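# Transfer 96-well plate from bench spot B1 to nest N1

## Task

Pick up the 96-well plate from bench spot B1 and place it in the raised nest N1. It must rest flat within the nest's locating features, with its A1 well at the nest corner labelled A1. Then release the plate and move the grippers away from it.

## Robot and tools

Setup. There are two arms, left_arm and right_arm. Looking from the arms toward the table, B1 is the bench spot on the left and N1 is the raised nest on the right. The plate has one clipped corner, and that corner holds well A1. A short drop of a few millimetres while setting it down is fine. A long fall at any point fails the task. Loose objects may sometimes get a brief push from outside.

Frames. Every result reports poses in a single world frame. Its origin is on the table top midway between the arms. +z points up, +x points out over the table, and left_arm sits on the +y side. The arm names are not image sides. The arm bases may be tilted. Their mounting plates, and the metal frame behind them, are fixed obstacles. A "too close" message counts a plate and its half of the frame as part of that arm. Reported hand positions can be off, more so at long reach. Each gripper has its own axes: the fingers point along its +z and open and close along its y. Its reported position is the point between the finger pads, about 1 cm short of the tips.

execute_actions(actions). actions is a list of actions that run one after another. Each action is a table of up to 15 rows, and each row lasts one control step of 1/30 s. If a table has fewer than 15 rows, its last row repeats until 15 steps are done. Every row has exactly 14 numbers in [-1, 1], always for both arms: dx, dy, dz, rx, ry, rz, opening for left_arm, then the same seven for right_arm. dx to rz are an offset, not a pose. They are measured in that gripper's own axes from its measured pose when the action starts. For a call's first action, that start is the last pose a result reported. Rows do not add up: each row is relative to that same start. 1.0 means 0.6 m of travel or 180 degrees. rx, ry and rz together form one rotation vector. opening is absolute: +1 is fully open (0.094 m) and -1 is closed. An empty list just returns the current state and images.

Per-step limits. On each step the commanded pose is clipped to 70 mm and 16 degrees from the measured pose. Damped inverse kinematics then favours position over orientation. A far target can need several actions. After an action, an arm goes no further than its last clipped pose, so send the remainder next time. Joint friction can leave the hand up to about 31 mm off, and smaller commands may not move it at all. The elbows never reach fully straight.

move(target, speed, blocking). target is one row of 14 numbers, in the same layout and scale as above. It gives offsets in each gripper's axes from the pose in the most recent result that showed one. Each gripper travels a straight line, and all paths finish together after 0.5 to 10 s. Anything longer is cut off at 10 s, short of the target. Rotations take the shorter direction. speed is the top path speed in m/s, from 0.002 to 0.5 (default 0.25). Turning is capped at twice that value in rad/s. Paths ignore obstacles and the other arm. Grippers lag and drift from the path and can exceed speed, especially near full reach. A fast move hits harder, and a target set beyond a contact presses harder. The opening is sent when the move starts. The result adds a "move:" line giving the ending (done, off_target, moving, held, fault, ...) and the limits that acted. limits=paced means the pose sent was clipped. limits=held means a check blocked some steps, and the arm may then jump well above speed. It also gives each gripper's distance from its target. If only one arm is named, the other one finished. With blocking=false the result comes after 0.5 s while motion continues. Poll with wait(0), and call wait or stop before sending any other actions or moves.

wait(seconds): 0 to 10. The scene runs on while the arms hold their last command, and the wait returns early if a running move ends. stop(): brakes the running move to rest. This needs distance, more after a fast move, and the fingers keep moving. zoom_image(camera, region): camera is cam_high, cam_low, cam_left_wrist or cam_right_wrist. region is [x0, y0, x1, y1] in that camera's pixels, with the origin at the top left, at most 504 by 504. finished_scene(scene): pass the current scene's number. It ends the scene for good, so only call it once the plate is seated, released and the hands are clear.

Results. The state line, `left_arm: …` | `right_arm: …`, gives end_effector_position (m) and end_effector_quat_wxyz. "Hand target" lines show where each controller is steering now. Calls that ran actions also list positions at some steps; HELD plus an arm's label means part of that row was held back. "pose unreachable" means the clearance check changed or blocked that arm's command. grip_measured is the finger opening on the command scale. The last Joint positions number is the opening in metres, and each gripper may read up to about 1 mm off. Joint torques are raw drive outputs, noisy and offset, and are not zero in free air. Joint limits (rad), base to gripper: waist -2.618 to 3.054, shoulder 0.000 to 3.142, elbow 0.000 to 3.142, wrist pitch -1.571 to 1.571, wrist yaw -1.571 to 1.571, wrist roll -2.094 to 2.094.

Cameras. Images arrive in this order: cam_high, cam_low, cam_left_wrist, cam_right_wrist, each 504x504. The calibration is given as pinhole+radial for the fixed cameras and fisheye for the wrist cameras, with T_world_to_cam. It may be a few degrees and millimetres off, and results list any camera whose numbers changed.

Gripping. To hold the plate, command an opening about 0.03 below grip_measured; a smaller gap holds more gently. Pads can spike in force on first contact, and thin parts (<2 mm) get less force.

Avoid. Keep the arms from hitting or pressing on each other. Don't knock anything off the table. Avoid drops, slips, slams and hard pushes. Offsets are taken from measured poses, so repeating one against something rigid does not press harder, but against something that yields it keeps going. Motors heat while holding a load. At 75 °C a MOTOR HOT warning appears. At 90 °C that arm halts for 10 s. At 100 °C the arm goes limp and falls. FAULT lines report such stops. For an arm that should stay still, send the offset back to its intended pose in a reply's first call and zeros afterward, with its intended opening. The robot keeps running while you compose replies.

Each tool is called after "Call:" as name(argument=value, ...) on one line, values as JSON.

## Session

Call:
execute_actions(actions=[])

Scene clock: 0.00 s.
left_arm: end_effector_position=(+0.2515, +0.1900, +0.2382) grip_measured=+1.000 end_effector_quat_wxyz=(+0.327, -0.451, +0.822, -0.115) | right_arm: end_effector_position=(+0.5903, -0.2126, +0.2569) grip_measured=+1.000 end_effector_quat_wxyz=(+0.200, +0.558, +0.762, +0.261)
Joint positions: left_arm=[-0.964  1.076  1.2   -1.253 -0.574 -1.694  0.094] | right_arm=[ 0.122  2.223  2.51  -1.197 -0.114  1.404  0.094]
Joint velocities: left_arm=[ 0.012  0.002 -0.012 -0.022 -0.051  0.007  0.   ] | right_arm=[-0.002  0.002 -0.007 -0.066 -0.051  0.11   0.   ]
Joint torques (N m, as the arm reports them, + toward a larger angle): no reading
Hand target (left_arm): +0.252, +0.190, +0.238; +0.327, -0.451, +0.822, -0.115
Hand target (right_arm): +0.590, -0.213, +0.257; +0.200, +0.558, +0.762, +0.261

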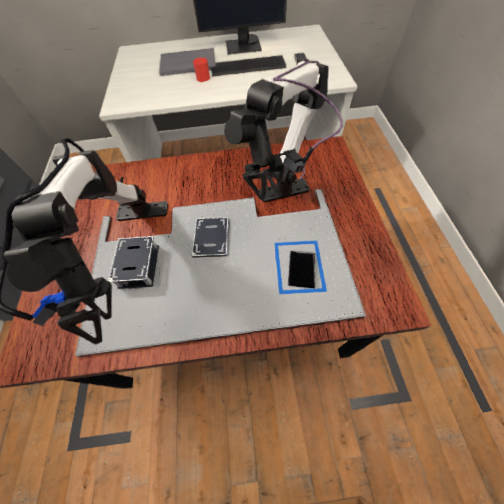

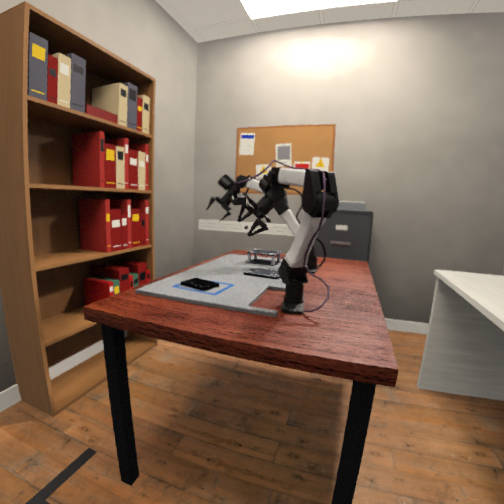

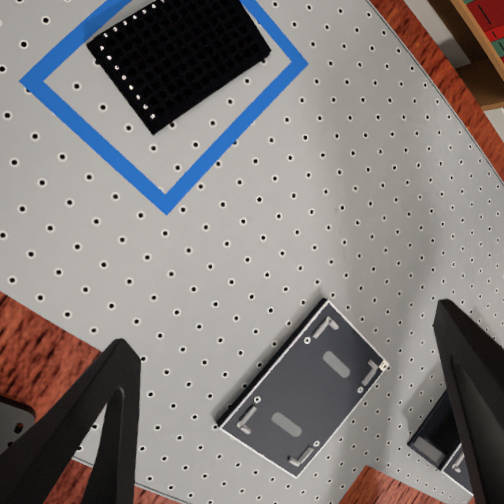

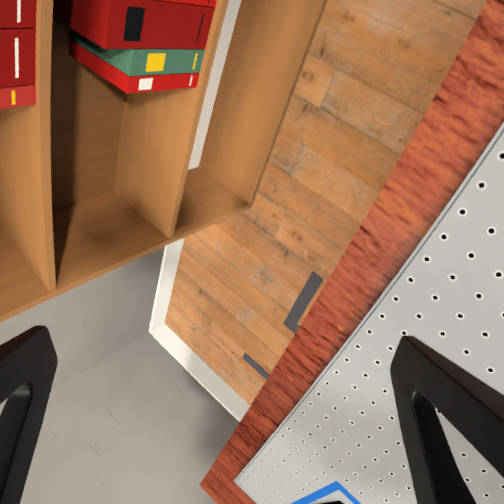

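Call:
zoom_image(camera="cam_high", region=[90, 200, 250, 310])

Call:
zoom_image(camera="cam_high", region=[260, 225, 350, 305])

Call:
zoom_image(camera="cam_low", region=[130, 230, 310, 320])

Call:
zoom_image(camera="cam_left_wrist", region=[60, 0, 320, 220])

Region (90, 200, 250, 310) of cam_high's 504x504 image, scaled by 3.150, with more detail than that image has; it fills the top 346 rows of this view, and the rest is white.

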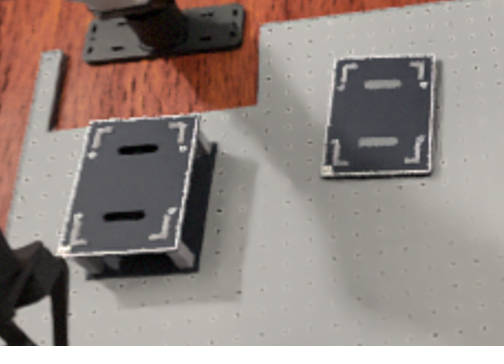

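Region (260, 225, 350, 305) of cam_high's 504x504 image, scaled by 5.600, with more detail than that image has.

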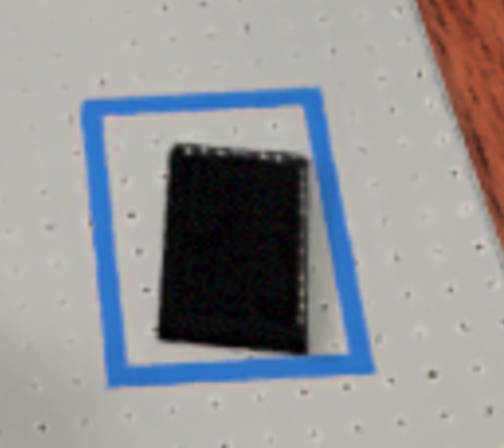

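Region (130, 230, 310, 320) of cam_low's 504x504 image, scaled by 2.800, with more detail than that image has.

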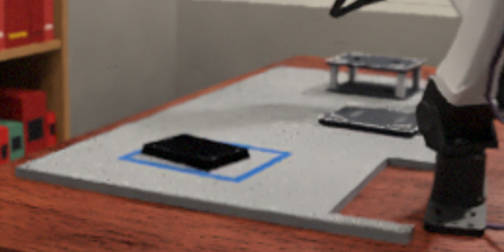

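Region (60, 0, 320, 220) of cam_left_wrist's 504x504 image, scaled by 1.938, with more detail than that image has; it fills the top 426 rows of this view, and the rest is white.

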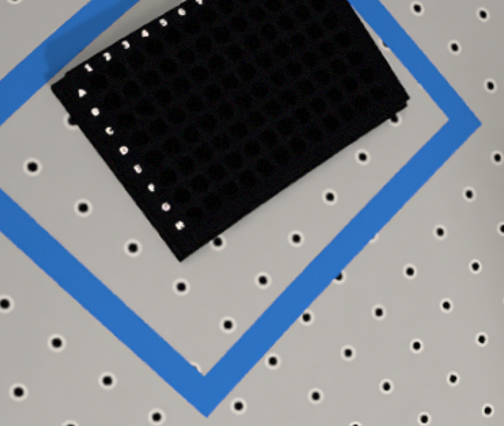

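Call:
move(target=[-0.107,0.0462,0.3567,-0.0509,0.2348,0.3812,1, 0.058,-0.4818,-0.2192,0.1841,0.1312,-0.3652,1], speed=0.3)

Scene clock: 113.40 s.
left_arm: end_effector_position=(+0.3955, +0.2725, +0.0952) grip_measured=+1.000 end_effector_quat_wxyz=(+0.007, +0.119, +0.993, -0.011) | right_arm: end_effector_position=(+0.2912, -0.2691, +0.1758) grip_measured=+1.000 end_effector_quat_wxyz=(+0.001, +0.049, +0.999, +0.010)
Joint positions: left_arm=[-0.181  1.921  1.599 -1.236  0.023  0.199  0.094] | right_arm=[ 0.082  1.481  1.421 -1.507 -0.019  0.159  0.094]
Joint velocities: left_arm=[ 0.007 -0.017 -0.022  0.066  0.022 -0.081  0.   ] | right_arm=[-0.022  0.007 -0.007 -0.051 -0.037 -0.022  0.   ]
Joint torques (N m, as the arm reports them, + toward a larger angle): left_arm=[ 0.22 -8.93  9.41  0.38 -0.02 -0.04] | right_arm=[ 1.4  -5.72  4.66  0.36  0.17 -0.22]
Hand target (left_arm): +0.396, +0.278, +0.096; +0.001, +0.120, +0.993, -0.006
Hand target (right_arm): +0.285, -0.269, +0.176; -0.001, +0.039, +0.999, +0.003
Off the commanded pose (left_arm): 0.010 m, 2 deg.
Off the commanded pose (right_arm): 0.008 m, 2 deg.
move: done
camera_calibration (this result's frames):
cam_left_wrist: T_world_to_cam=[[-0.436468, -0.89971, 0.00409919, 0.425891], [-0.663624, 0.325008, 0.673776, 0.14337], [-0.607535, 0.291361, -0.738925, 0.336273], [0, 0, 0, 1]] pos_world=[0.485329, 0.238605, 0.150135]
cam_right_wrist: T_world_to_cam=[[-0.0408501, -0.999149, 0.00566269, -0.26229], [-0.852069, 0.0377955, 0.522064, 0.197375], [-0.521834, 0.0165013, -0.852888, 0.401684], [0, 0, 0, 1]] pos_world=[0.367075, -0.276155, 0.241034]

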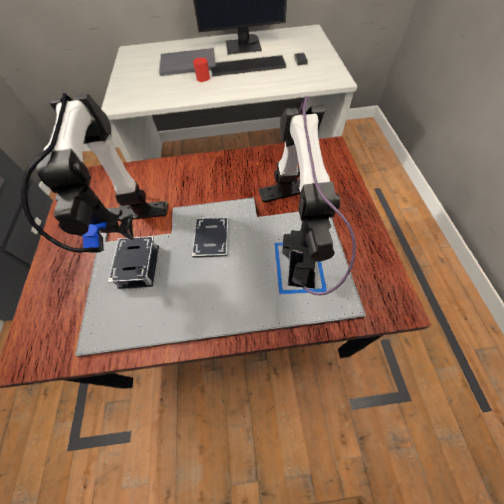

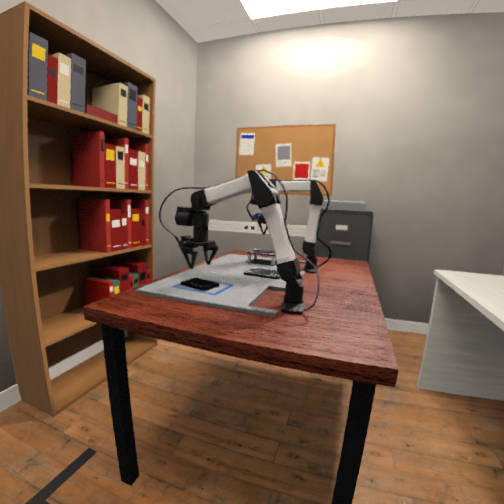

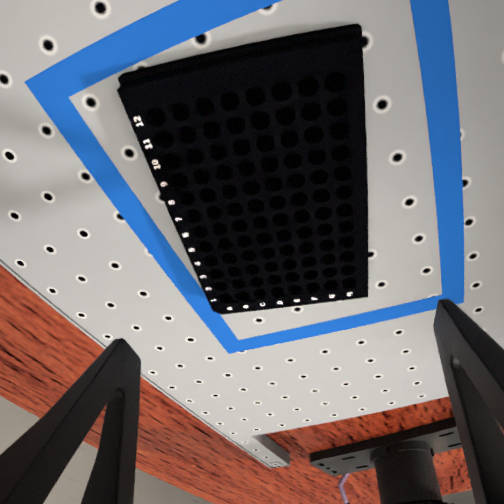

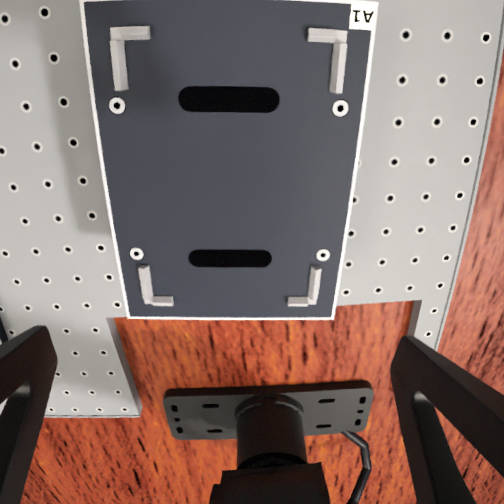

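Call:
zoom_image(camera="cam_left_wrist", region=[100, 10, 400, 130])

Call:
zoom_image(camera="cam_left_wrist", region=[180, 250, 400, 340])

Call:
zoom_image(camera="cam_right_wrist", region=[60, 0, 400, 340])

Region (100, 10, 400, 130) of cam_left_wrist's 504x504 image, scaled by 1.680, with more detail than that image has; it fills the top 202 rows of this view, and the rest is white.

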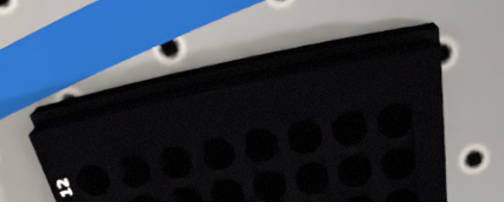

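Region (180, 250, 400, 340) of cam_left_wrist's 504x504 image, scaled by 2.291, with more detail than that image has; it fills the top 206 rows of this view, and the rest is white.

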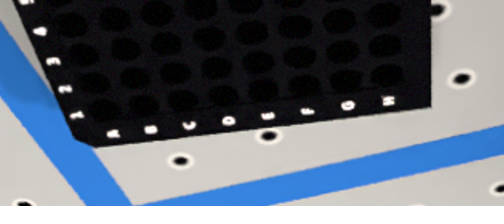

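Region (60, 0, 400, 340) of cam_right_wrist's 504x504 image, scaled by 1.482, with more detail than that image has.

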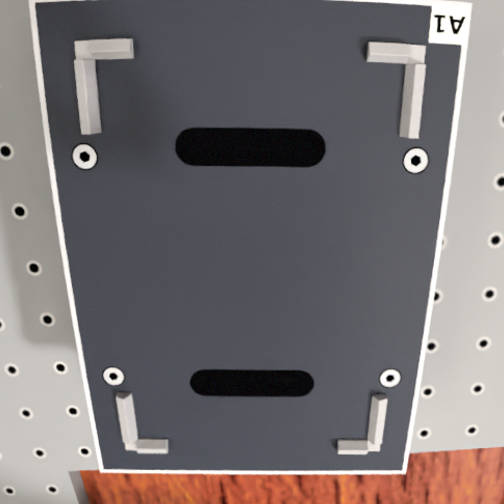

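Call:
move(target=[-0.001,0.006,0.0833,-0.0064,0.0053,0.004,1, 0,0,0,0,0,0,1], speed=0.1)

Scene clock: 151.57 s.
left_arm: end_effector_position=(+0.3985, +0.2744, +0.0529) grip_measured=+1.000 end_effector_quat_wxyz=(+0.003, +0.120, +0.993, -0.005) | right_arm: end_effector_position=(+0.2912, -0.2692, +0.1758) grip_measured=+1.000 end_effector_quat_wxyz=(+0.001, +0.049, +0.999, +0.009)
Joint positions: left_arm=[-0.181  1.964  1.49  -1.091  0.011  0.201  0.094] | right_arm=[ 0.082  1.481  1.421 -1.507 -0.018  0.158  0.094]
Joint velocities: left_arm=[-0.017  0.012  0.002 -0.007 -0.037  0.037  0.   ] | right_arm=[-0.002 -0.007 -0.007  0.022 -0.051 -0.051  0.   ]
Joint torques (N m, as the arm reports them, + toward a larger angle): left_arm=[-0.77 -9.46  5.84  0.76 -0.06 -0.07] | right_arm=[ 0.53 -4.38  5.96  0.42  0.04 -0.08]
Hand target (left_arm): +0.398, +0.275, +0.045; +0.000, +0.125, +0.992, +0.000
Hand target (right_arm): +0.291, -0.269, +0.176; +0.001, +0.049, +0.999, +0.010
Off the commanded pose (left_arm): 0.008 m, 1 deg.
Off the commanded pose (right_arm): 0.000 m, 0 deg.
move: done
camera_calibration (this result's frames):
cam_left_wrist: T_world_to_cam=[[-0.438085, -0.898925, -0.0038405, 0.429921], [-0.658467, 0.317985, 0.682134, 0.172612], [-0.611967, 0.301362, -0.731217, 0.304862], [0, 0, 0, 1]] pos_world=[0.488567, 0.239705, 0.106826]
cam_right_wrist: T_world_to_cam=[[-0.039329, -0.999206, 0.00642456, -0.263013], [-0.852165, 0.0368975, 0.521971, 0.19719], [-0.521794, 0.0150538, -0.852939, 0.401296], [0, 0, 0, 1]] pos_world=[0.367088, -0.276121, 0.241043]

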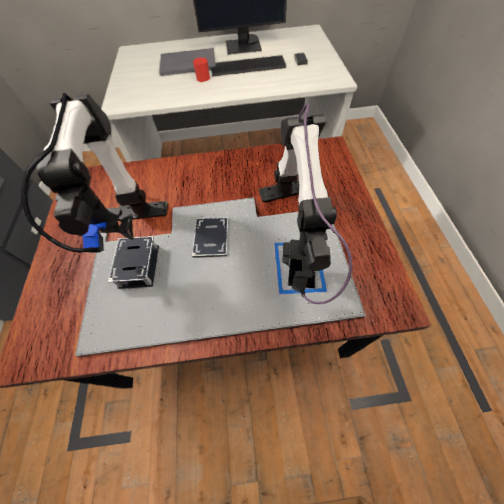

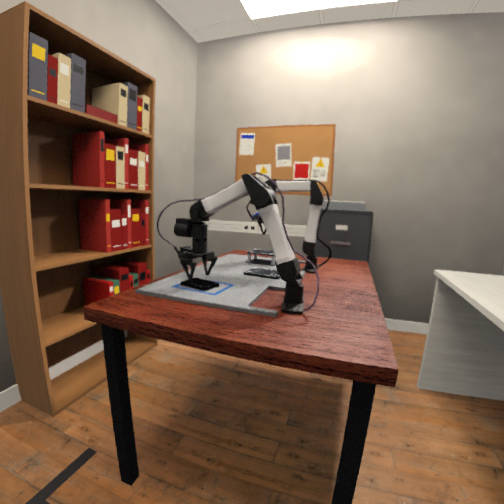

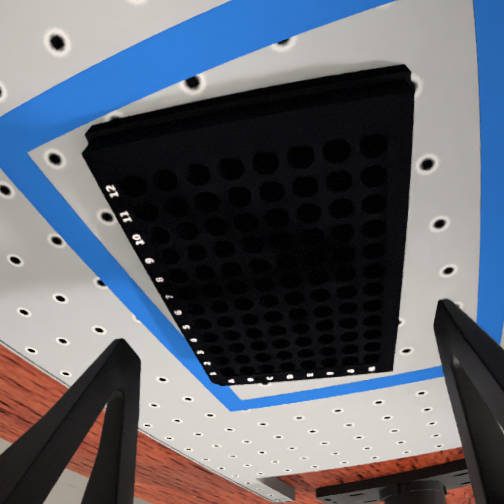

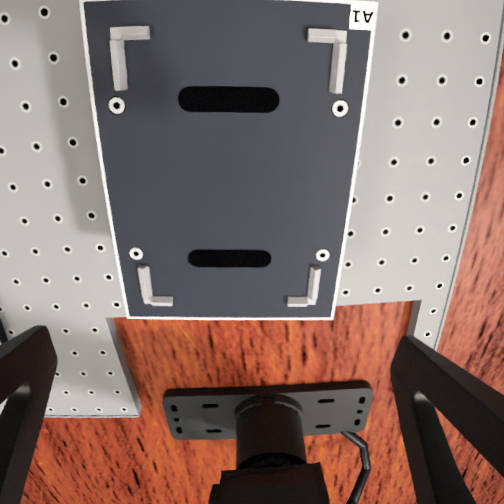

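Call:
zoom_image(camera="cam_left_wrist", region=[60, 120, 480, 420])

Region (60, 120, 480, 420) of cam_left_wrist's 504x504 image, scaled by 1.200, with more detail than that image has; it fills the top 360 rows of this view, and the rest is white.

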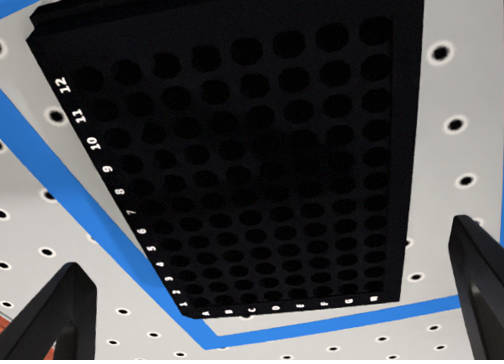

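Call:
move(target=[0.002,0.001,0.04,-0.003,0.002,0.005,1, 0,0,0,0,0,0,1], speed=0.06)

Scene clock: 180.07 s.
left_arm: end_effector_position=(+0.3996, +0.2744, +0.0380) grip_measured=+1.000 end_effector_quat_wxyz=(+0.006, +0.121, +0.993, -0.005) | right_arm: end_effector_position=(+0.2912, -0.2692, +0.1758) grip_measured=+1.000 end_effector_quat_wxyz=(+0.001, +0.049, +0.999, +0.009)
Joint positions: left_arm=[-0.181  1.977  1.447 -1.029  0.01   0.205  0.094] | right_arm=[ 0.082  1.481  1.421 -1.507 -0.018  0.158  0.094]
Joint velocities: left_arm=[ 0.002 -0.002  0.007 -0.081 -0.007  0.037  0.   ] | right_arm=[-0.002  0.022 -0.007 -0.022  0.022  0.022  0.   ]
Joint torques (N m, as the arm reports them, + toward a larger angle): left_arm=[-0.6  -9.25  5.63  0.76 -0.05 -0.03] | right_arm=[ 0.55 -4.38  5.93  0.43  0.06 -0.1 ]
Hand target (left_arm): +0.398, +0.275, +0.029; +0.001, +0.127, +0.992, +0.000
Hand target (right_arm): +0.291, -0.269, +0.176; +0.001, +0.049, +0.999, +0.009
Off the commanded pose (left_arm): 0.009 m, 1 deg.
Off the commanded pose (right_arm): 0.000 m, 0 deg.
move: done
camera_calibration (this result's frames):
cam_left_wrist: T_world_to_cam=[[-0.441475, -0.897248, -0.0067063, 0.431373], [-0.661437, 0.32038, 0.678128, 0.184199], [-0.606301, 0.303813, -0.734913, 0.291822], [0, 0, 0, 1]] pos_world=[0.489208, 0.239376, 0.0924463]
cam_right_wrist: T_world_to_cam=[[-0.039329, -0.999206, 0.00642456, -0.263013], [-0.852165, 0.0368975, 0.521971, 0.19719], [-0.521794, 0.0150538, -0.852939, 0.401296], [0, 0, 0, 1]] pos_world=[0.367088, -0.276121, 0.241043]

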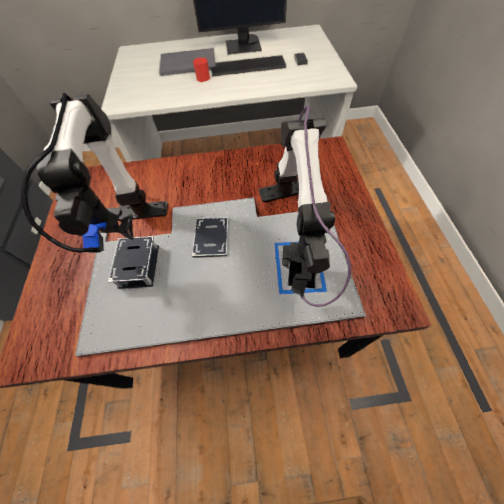

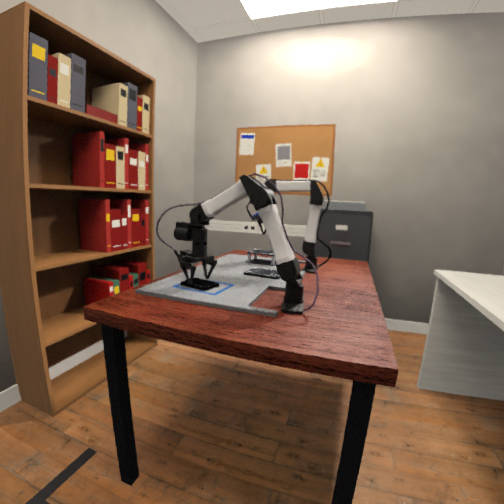

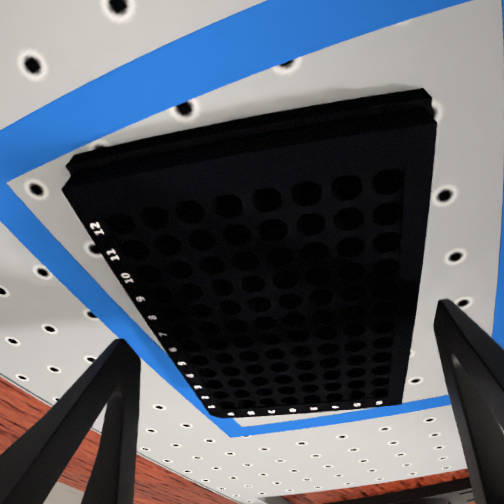

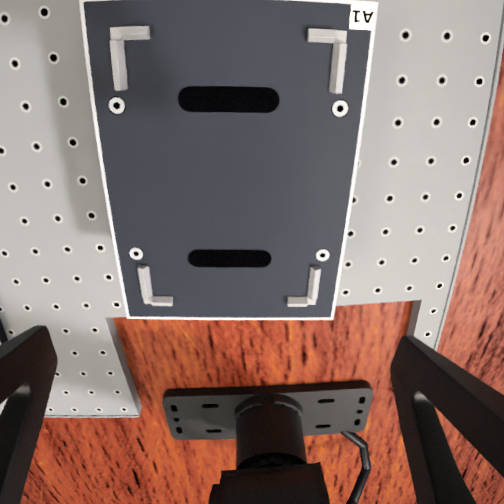

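Call:
move(target=[0.004,0.001,0.042,-0.003,0.004,0.004,1, 0,0,0,0,0,0,1], speed=0.05)

Scene clock: 184.27 s.
left_arm: end_effector_position=(+0.3998, +0.2745, +0.0212) grip_measured=+1.000 end_effector_quat_wxyz=(+0.005, +0.122, +0.993, -0.004) | right_arm: end_effector_position=(+0.2912, -0.2692, +0.1758) grip_measured=+1.000 end_effector_quat_wxyz=(+0.001, +0.049, +0.999, +0.009)
Joint positions: left_arm=[-0.181  2.     1.41  -0.971  0.01   0.206  0.094] | right_arm=[ 0.082  1.481  1.421 -1.507 -0.018  0.158  0.094]
Joint velocities: left_arm=[ 0.002  0.002 -0.007  0.051 -0.022  0.022  0.   ] | right_arm=[-0.012 -0.002  0.002  0.037  0.022 -0.037  0.   ]
Joint torques (N m, as the arm reports them, + toward a larger angle): left_arm=[-0.65 -9.44  5.67  0.78 -0.04 -0.04] | right_arm=[ 0.55 -4.41  5.94  0.43  0.06 -0.1 ]
Hand target (left_arm): +0.398, +0.276, +0.013; +0.000, +0.128, +0.992, +0.001
Hand target (right_arm): +0.291, -0.269, +0.176; +0.001, +0.049, +0.999, +0.009
Off the commanded pose (left_arm): 0.009 m, 1 deg.
Off the commanded pose (right_arm): 0.000 m, 0 deg.
move: done
camera_calibration (this result's frames):
cam_left_wrist: T_world_to_cam=[[-0.442165, -0.896909, -0.00663767, 0.431647], [-0.659926, 0.320306, 0.679633, 0.195049], [-0.607443, 0.30489, -0.733522, 0.279732], [0, 0, 0, 1]] pos_world=[0.489498, 0.239385, 0.0754935]
cam_right_wrist: T_world_to_cam=[[-0.039329, -0.999206, 0.00642456, -0.263013], [-0.852165, 0.0368975, 0.521971, 0.19719], [-0.521794, 0.0150538, -0.852939, 0.401296], [0, 0, 0, 1]] pos_world=[0.367088, -0.276121, 0.241043]

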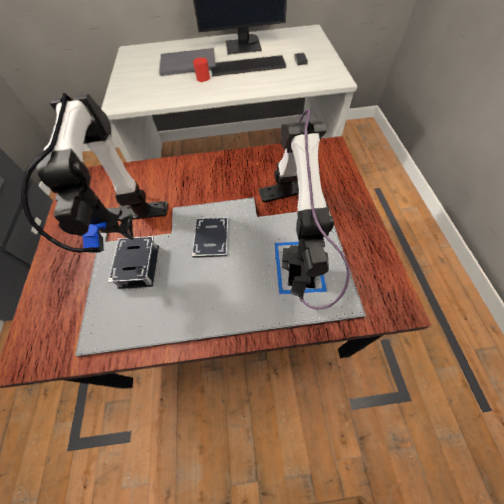

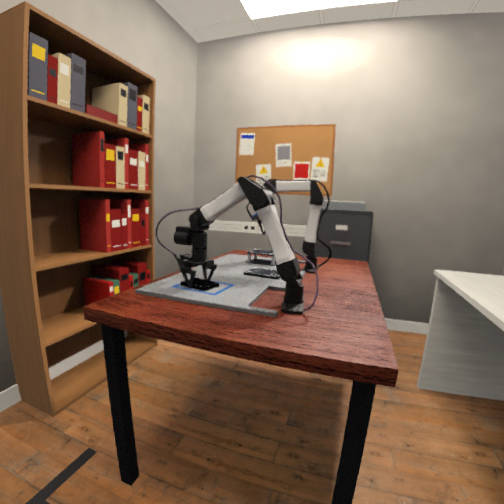

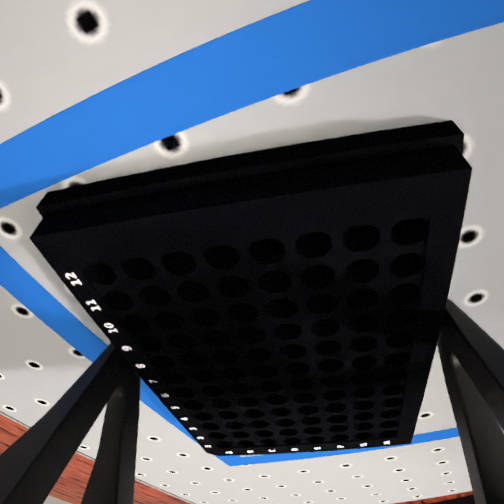

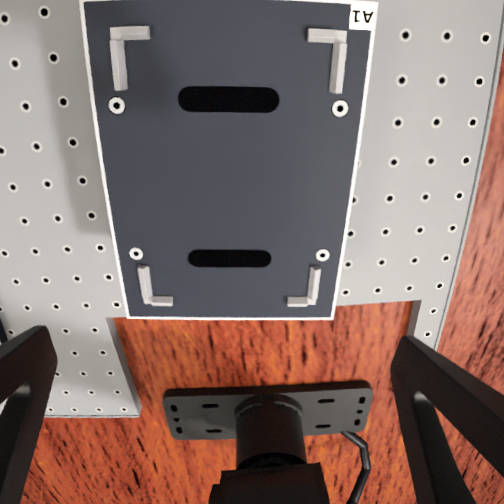

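Call:
execute_actions(actions=[[[0,0,0,0,0,0,0.95,0,0,0,0,0,0,1],[0,0,0,0,0,0,0.92,0,0,0,0,0,0,1],[0,0,0,0,0,0,0.89,0,0,0,0,0,0,1],[0,0,0,0,0,0,0.87,0,0,0,0,0,0,1],[0,0,0,0,0,0,0.85,0,0,0,0,0,0,1],[0,0,0,0,0,0,0.83,0,0,0,0,0,0,1],[0,0,0,0,0,0,0.81,0,0,0,0,0,0,1],[0,0,0,0,0,0,0.79,0,0,0,0,0,0,1],[0,0,0,0,0,0,0.77,0,0,0,0,0,0,1],[0,0,0,0,0,0,0.75,0,0,0,0,0,0,1],[0,0,0,0,0,0,0.74,0,0,0,0,0,0,1],[0,0,0,0,0,0,0.73,0,0,0,0,0,0,1],[0,0,0,0,0,0,0.72,0,0,0,0,0,0,1]]])

Call:
zoom_image(camera="cam_low", region=[160, 250, 240, 300])

Scene clock: 193.67 s.
left_arm: end_effector_position=(+0.4001, +0.2745, +0.0212) grip_measured=+0.757 end_effector_quat_wxyz=(+0.006, +0.122, +0.993, -0.004) | right_arm: end_effector_position=(+0.2912, -0.2692, +0.1758) grip_measured=+1.000 end_effector_quat_wxyz=(+0.001, +0.049, +0.999, +0.009)
Joint positions: left_arm=[-0.181  2.     1.41  -0.97   0.01   0.206  0.083] | right_arm=[ 0.082  1.481  1.421 -1.507 -0.018  0.158  0.094]
Joint velocities: left_arm=[-0.002 -0.012  0.002  0.007 -0.007  0.051 -0.001] | right_arm=[-0.007  0.002 -0.002 -0.022  0.007  0.022  0.   ]
Joint torques (N m, as the arm reports them, + toward a larger angle): left_arm=[ -0.44 -10.46   7.29   0.57   0.06  -0.13] | right_arm=[ 0.56 -4.4   5.96  0.43  0.06 -0.09]
Hand target (left_arm): +0.400, +0.275, +0.021; +0.005, +0.122, +0.993, -0.004
Hand target (right_arm): +0.291, -0.269, +0.176; +0.001, +0.049, +0.999, +0.009
Off the commanded pose (left_arm): 0.000 m, 0 deg.
Off the commanded pose (right_arm): 0.000 m, 0 deg.
Step readings (end_effector_position):
0: left_arm (+0.4001, +0.2745, +0.0212) | right_arm (+0.2912, -0.2692, +0.1758)
1: left_arm (+0.4001, +0.2745, +0.0212) | right_arm (+0.2912, -0.2692, +0.1758)
2: left_arm (+0.4001, +0.2745, +0.0212) | right_arm (+0.2912, -0.2692, +0.1758)
4: left_arm (+0.4001, +0.2745, +0.0212) | right_arm (+0.2912, -0.2692, +0.1758)
8: left_arm (+0.4001, +0.2745, +0.0212) | right_arm (+0.2912, -0.2692, +0.1758)
15: end_effector_position above
camera_calibration (this result's frames):
cam_left_wrist: T_world_to_cam=[[-0.442157, -0.89691, -0.0071037, 0.431768], [-0.660703, 0.320336, 0.678864, 0.195555], [-0.606604, 0.304858, -0.73423, 0.279597], [0, 0, 0, 1]] pos_world=[0.489717, 0.239377, 0.0756005]
cam_right_wrist: T_world_to_cam=[[-0.039329, -0.999206, 0.00642456, -0.263013], [-0.852165, 0.0368975, 0.521971, 0.19719], [-0.521794, 0.0150538, -0.852939, 0.401296], [0, 0, 0, 1]] pos_world=[0.367088, -0.276121, 0.241043]

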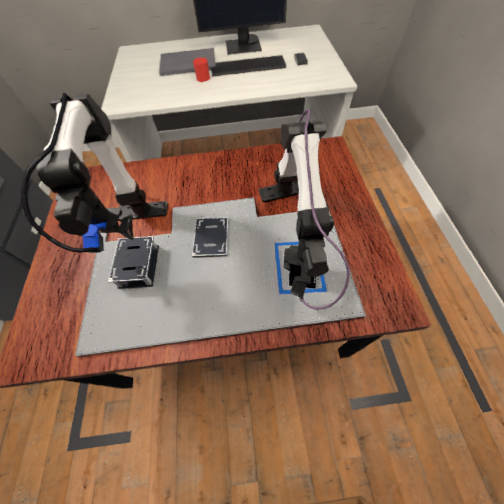

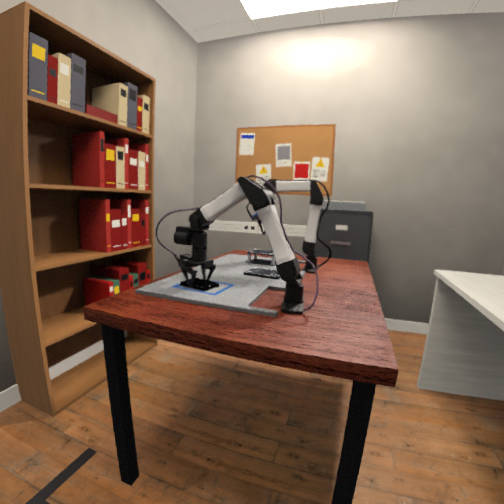

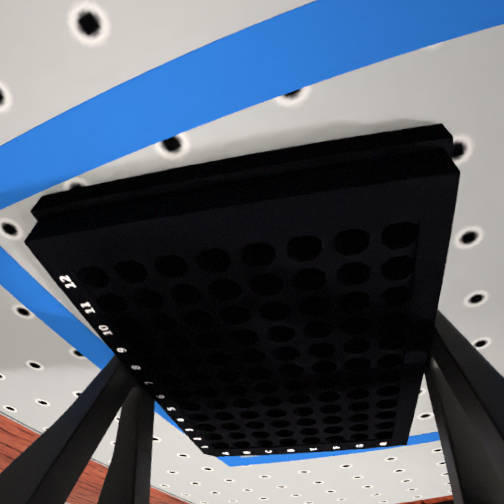

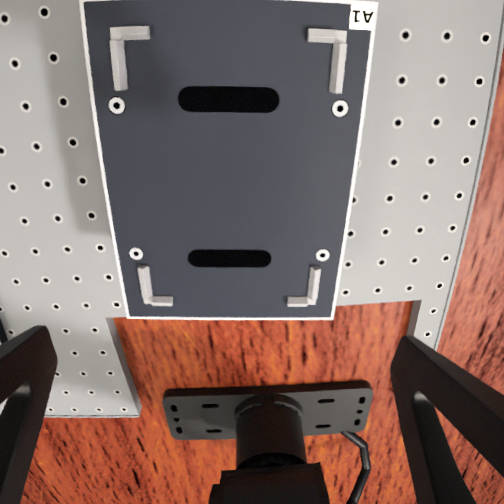

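Region (160, 250, 240, 300) of cam_low's 504x504 image, scaled by 6.300, with more detail than that image has; it fills the top 315 rows of this view, and the rest is white.

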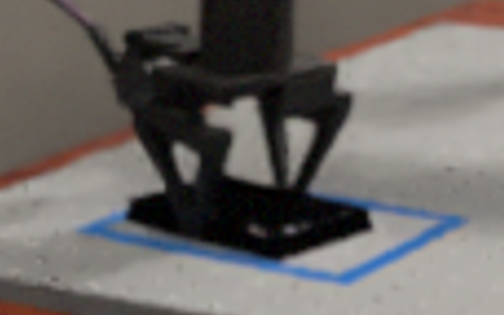

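Call:
move(target=[0,0,-0.065,0,0,0,0.72, 0,0,0,0,0,-0.1,1], speed=0.15)

Scene clock: 209.93 s.
left_arm: end_effector_position=(+0.3974, +0.2746, +0.0502) grip_measured=+0.757 end_effector_quat_wxyz=(-0.001, +0.122, +0.993, -0.005) | right_arm: end_effector_position=(+0.2912, -0.2692, +0.1758) grip_measured=+1.000 end_effector_quat_wxyz=(+0.002, -0.102, +0.995, +0.009)
Joint positions: left_arm=[-0.181  1.969  1.486 -1.09   0.01   0.206  0.083] | right_arm=[ 0.082  1.481  1.421 -1.507 -0.018 -0.145  0.094]
Joint velocities: left_arm=[-0.007 -0.012 -0.007  0.007 -0.007  0.051  0.001] | right_arm=[-0.012  0.022  0.002 -0.037 -0.051 -0.037  0.   ]
Joint torques (N m, as the arm reports them, + toward a larger angle): left_arm=[ -0.5  -11.36   9.22   0.34   0.07  -0.14] | right_arm=[ 0.58 -4.39  5.93  0.42  0.04 -0.19]
Hand target (left_arm): +0.399, +0.274, +0.060; +0.006, +0.122, +0.993, -0.004
Hand target (right_arm): +0.291, -0.269, +0.176; +0.002, -0.108, +0.994, +0.009
Off the commanded pose (left_arm): 0.010 m, 1 deg.
Off the commanded pose (right_arm): 0.000 m, 1 deg.
move: done
camera_calibration (this result's frames):
cam_left_wrist: T_world_to_cam=[[-0.442215, -0.896907, -0.00182154, 0.430633], [-0.651848, 0.319994, 0.68753, 0.170208], [-0.616068, 0.305223, -0.726154, 0.302464], [0, 0, 0, 1]] pos_world=[0.48772, 0.239454, 0.103397]
cam_right_wrist: T_world_to_cam=[[0.260049, -0.965564, 0.00782201, -0.341378], [-0.827365, -0.218638, 0.517363, 0.121983], [-0.497837, -0.141011, -0.85573, 0.352794], [0, 0, 0, 1]] pos_world=[0.365333, -0.253205, 0.241457]

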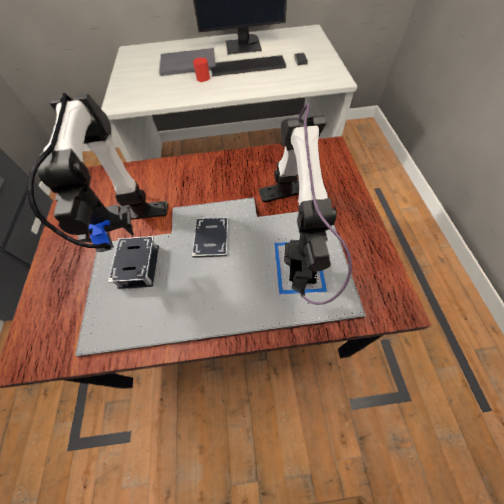

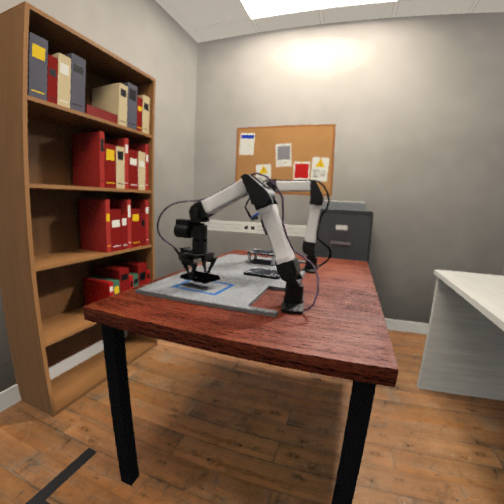

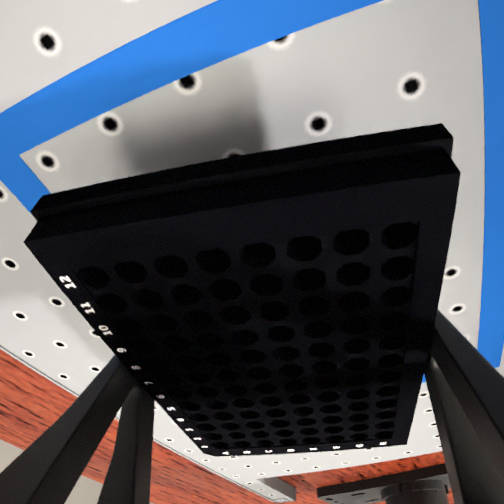

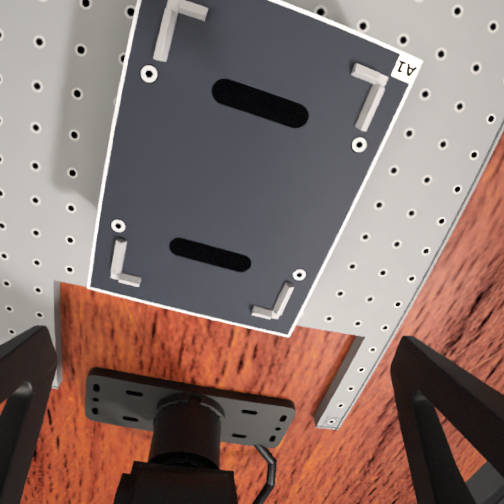

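Call:
move(target=[-0.0795,-0.4518,-0.002,0,0,0.422,0.72, 0,0,0,0,0,-0.435,1], speed=0.3)

Scene clock: 223.13 s.
left_arm: end_effector_position=(+0.3750, +0.0035, +0.0508) grip_measured=+0.757 end_effector_quat_wxyz=(+0.004, +0.702, +0.712, -0.004) | right_arm: end_effector_position=(+0.2912, -0.2692, +0.1758) grip_measured=+1.000 end_effector_quat_wxyz=(-0.007, +0.703, -0.711, -0.006)
Joint positions: left_arm=[-0.834  2.292  1.992 -1.264  0.008  0.864  0.083] | right_arm=[ 0.082  1.481  1.421 -1.507 -0.018 -1.499  0.094]
Joint velocities: left_arm=[ 0.012  0.002  0.002 -0.051 -0.022  0.022 -0.   ] | right_arm=[-0.002 -0.002 -0.007  0.007 -0.095 -0.066  0.   ]
Joint torques (N m, as the arm reports them, + toward a larger angle): left_arm=[ -0.64 -11.83   9.38   0.32   0.01  -0.05] | right_arm=[ 0.59 -4.37  5.9   0.37 -0.01 -0.2 ]
Hand target (left_arm): +0.375, +0.004, +0.050; -0.004, +0.707, +0.707, +0.001
Hand target (right_arm): +0.291, -0.269, +0.176; -0.007, +0.707, -0.707, -0.006
Off the commanded pose (left_arm): 0.006 m, 1 deg.
Off the commanded pose (right_arm): 0.000 m, 1 deg.
move: done
camera_calibration (this result's frames):
cam_left_wrist: T_world_to_cam=[[-0.980147, 0.197751, -0.0143636, 0.376086], [0.135144, 0.719327, 0.681399, -0.054306], [0.14508, 0.66593, -0.731771, 0.0854451], [0, 0, 0, 1]] pos_world=[0.363563, -0.0922083, 0.104932]
cam_right_wrist: T_world_to_cam=[[0.998518, 0.0465062, 0.0282601, -0.287536], [0.0257313, -0.861065, 0.507843, -0.297717], [0.0479516, -0.506364, -0.860986, 0.0964257], [0, 0, 0, 1]] pos_world=[0.290147, -0.194155, 0.24234]

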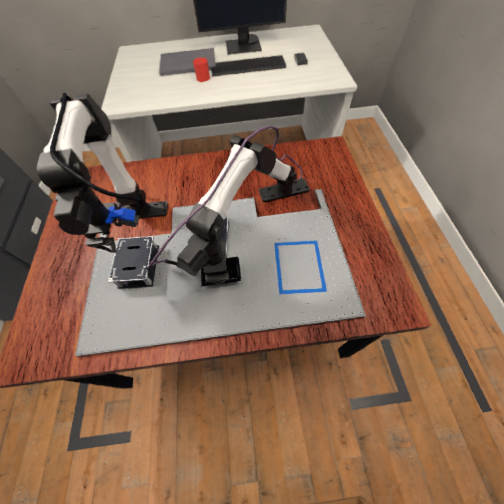

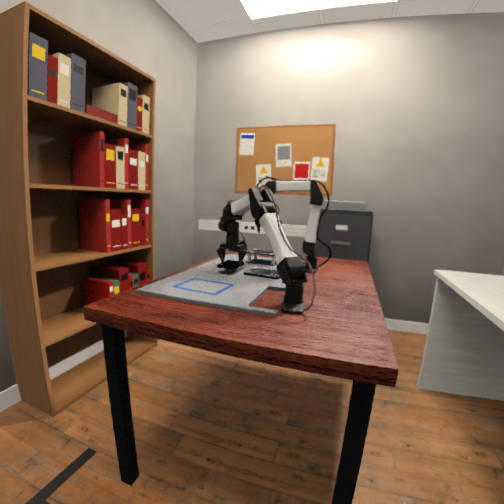

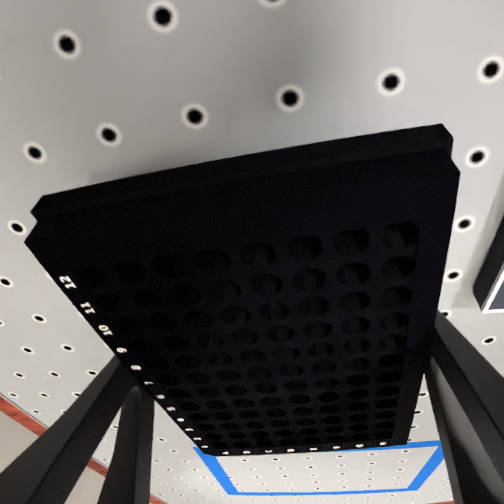

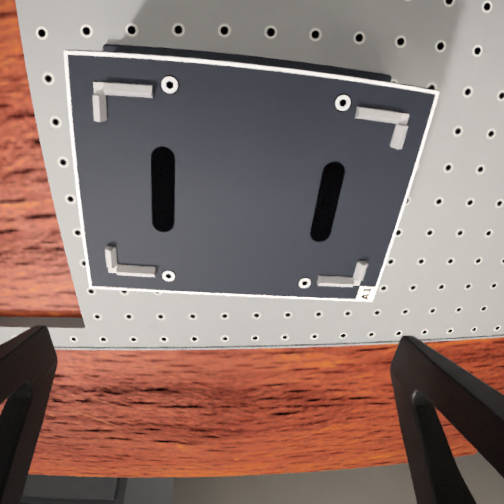

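Call:
move(target=[0,0,0.061,0,0,0,0.72, 0,0,0,0,0,0,1], speed=0.05)

Scene clock: 230.33 s.
left_arm: end_effector_position=(+0.3759, +0.0028, +0.0233) grip_measured=+0.757 end_effector_quat_wxyz=(+0.007, +0.702, +0.712, -0.003) | right_arm: end_effector_position=(+0.2912, -0.2692, +0.1758) grip_measured=+1.000 end_effector_quat_wxyz=(-0.007, +0.704, -0.710, -0.006)
Joint positions: left_arm=[-0.834  2.305  1.904 -1.156  0.008  0.866  0.083] | right_arm=[ 0.082  1.481  1.421 -1.507 -0.018 -1.502  0.094]
Joint velocities: left_arm=[ 0.012 -0.017  0.002 -0.007 -0.066  0.007  0.001] | right_arm=[-0.007 -0.017  0.012  0.022  0.022 -0.007  0.   ]
Joint torques (N m, as the arm reports them, + toward a larger angle): left_arm=[ -0.4  -12.27   5.89   0.78   0.11  -0.15] | right_arm=[ 0.54 -4.37  5.88  0.38 -0.01 -0.06]
Hand target (left_arm): +0.375, +0.003, +0.014; +0.004, +0.702, +0.712, -0.004
Hand target (right_arm): +0.291, -0.269, +0.176; -0.007, +0.703, -0.711, -0.006
Off the commanded pose (left_arm): 0.009 m, 0 deg.
Off the commanded pose (right_arm): 0.000 m, 0 deg.
move: done
camera_calibration (this result's frames):
cam_left_wrist: T_world_to_cam=[[-0.979764, 0.19918, -0.0197597, 0.376708], [0.133033, 0.721769, 0.679228, -0.0342922], [0.149551, 0.662855, -0.733661, 0.0640421], [0, 0, 0, 1]] pos_world=[0.364069, -0.0927323, 0.077721]
cam_right_wrist: T_world_to_cam=[[0.998389, 0.0491721, 0.0283085, -0.286789], [0.0280053, -0.86099, 0.507851, -0.29836], [0.0493454, -0.50624, -0.86098, 0.0960521], [0, 0, 0, 1]] pos_world=[0.289943, -0.194158, 0.24234]

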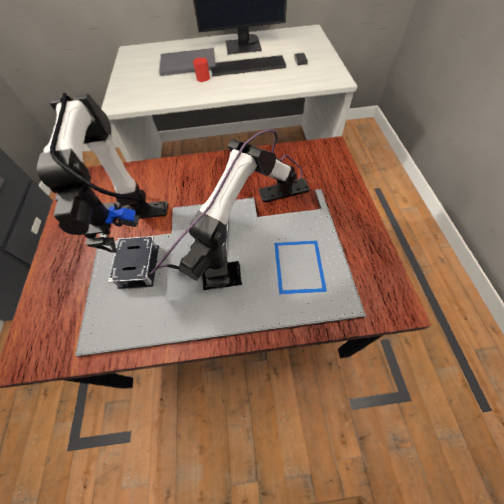

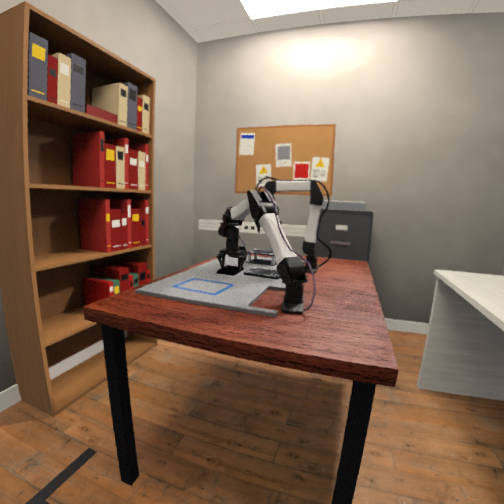

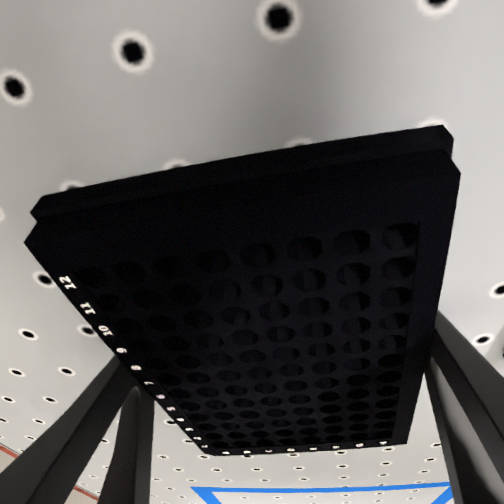

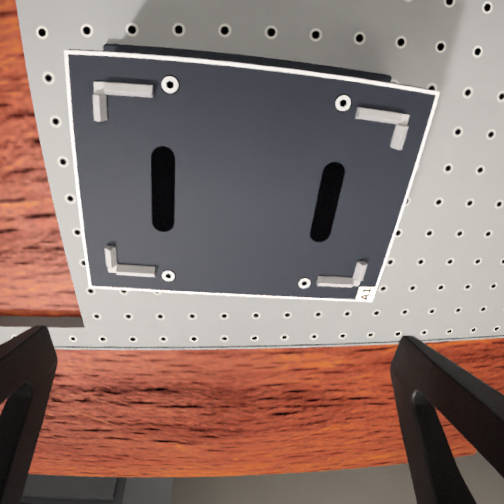

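Call:
move(target=[0,0,0.022,0,0,0,0.72, 0,0,0,0,0,0,1], speed=0.03)

Scene clock: 241.63 s.
left_arm: end_effector_position=(+0.3778, +0.0013, +0.0225) grip_measured=+0.757 end_effector_quat_wxyz=(+0.012, +0.702, +0.712, -0.003) | right_arm: end_effector_position=(+0.2912, -0.2692, +0.1758) grip_measured=+1.000 end_effector_quat_wxyz=(-0.007, +0.704, -0.710, -0.006)
Joint positions: left_arm=[-0.834  2.305  1.9   -1.143  0.008  0.866  0.083] | right_arm=[ 0.082  1.481  1.421 -1.507 -0.018 -1.502  0.094]
Joint velocities: left_arm=[-0.007 -0.022 -0.002 -0.037  0.022  0.007  0.001] | right_arm=[ 0.002 -0.017 -0.002  0.007 -0.022  0.022  0.   ]
Joint torques (N m, as the arm reports them, + toward a larger angle): left_arm=[ -0.43 -12.14   4.81   0.87   0.12  -0.14] | right_arm=[ 0.56 -4.34  5.88  0.37 -0.01 -0.09]
Hand target (left_arm): +0.376, +0.003, +0.010; +0.007, +0.702, +0.712, -0.003
Hand target (right_arm): +0.291, -0.269, +0.176; -0.007, +0.704, -0.710, -0.006
Off the commanded pose (left_arm): 0.013 m, 1 deg.
Off the commanded pose (right_arm): 0.000 m, 0 deg.
move: off_target (left_arm)
camera_calibration (this result's frames):
cam_left_wrist: T_world_to_cam=[[-0.979571, 0.199021, -0.0288373, 0.378932], [0.127661, 0.726221, 0.675504, -0.0307799], [0.155381, 0.658022, -0.736793, 0.0620603], [0, 0, 0, 1]] pos_world=[0.365477, -0.0938993, 0.0774448]
cam_right_wrist: T_world_to_cam=[[0.998389, 0.0491721, 0.0283085, -0.286789], [0.0280053, -0.86099, 0.507851, -0.29836], [0.0493454, -0.50624, -0.86098, 0.0960521], [0, 0, 0, 1]] pos_world=[0.289943, -0.194158, 0.24234]

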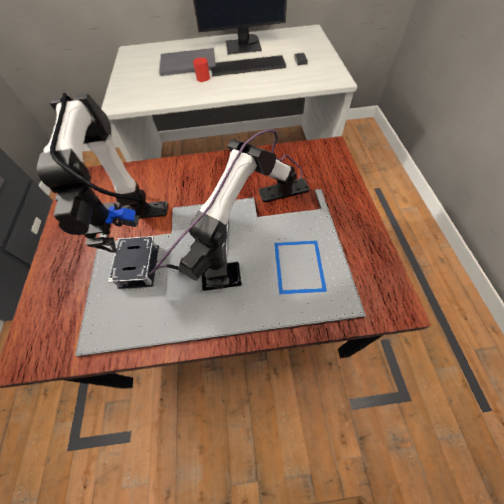

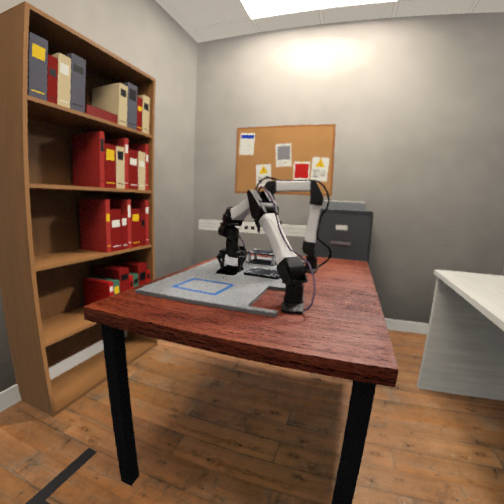

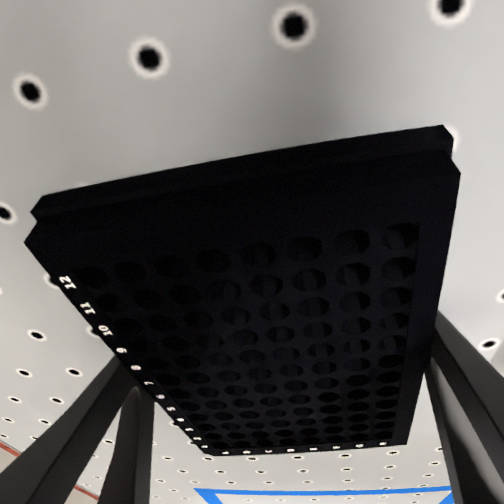

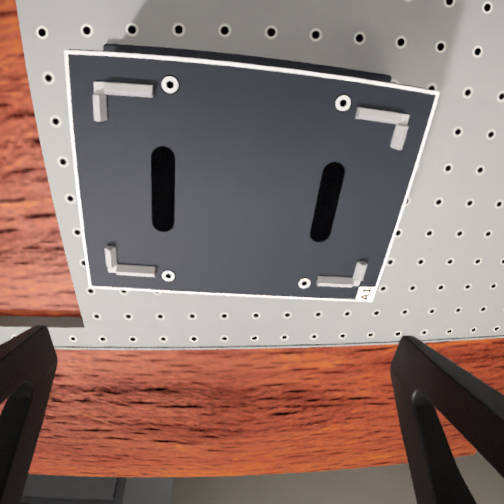

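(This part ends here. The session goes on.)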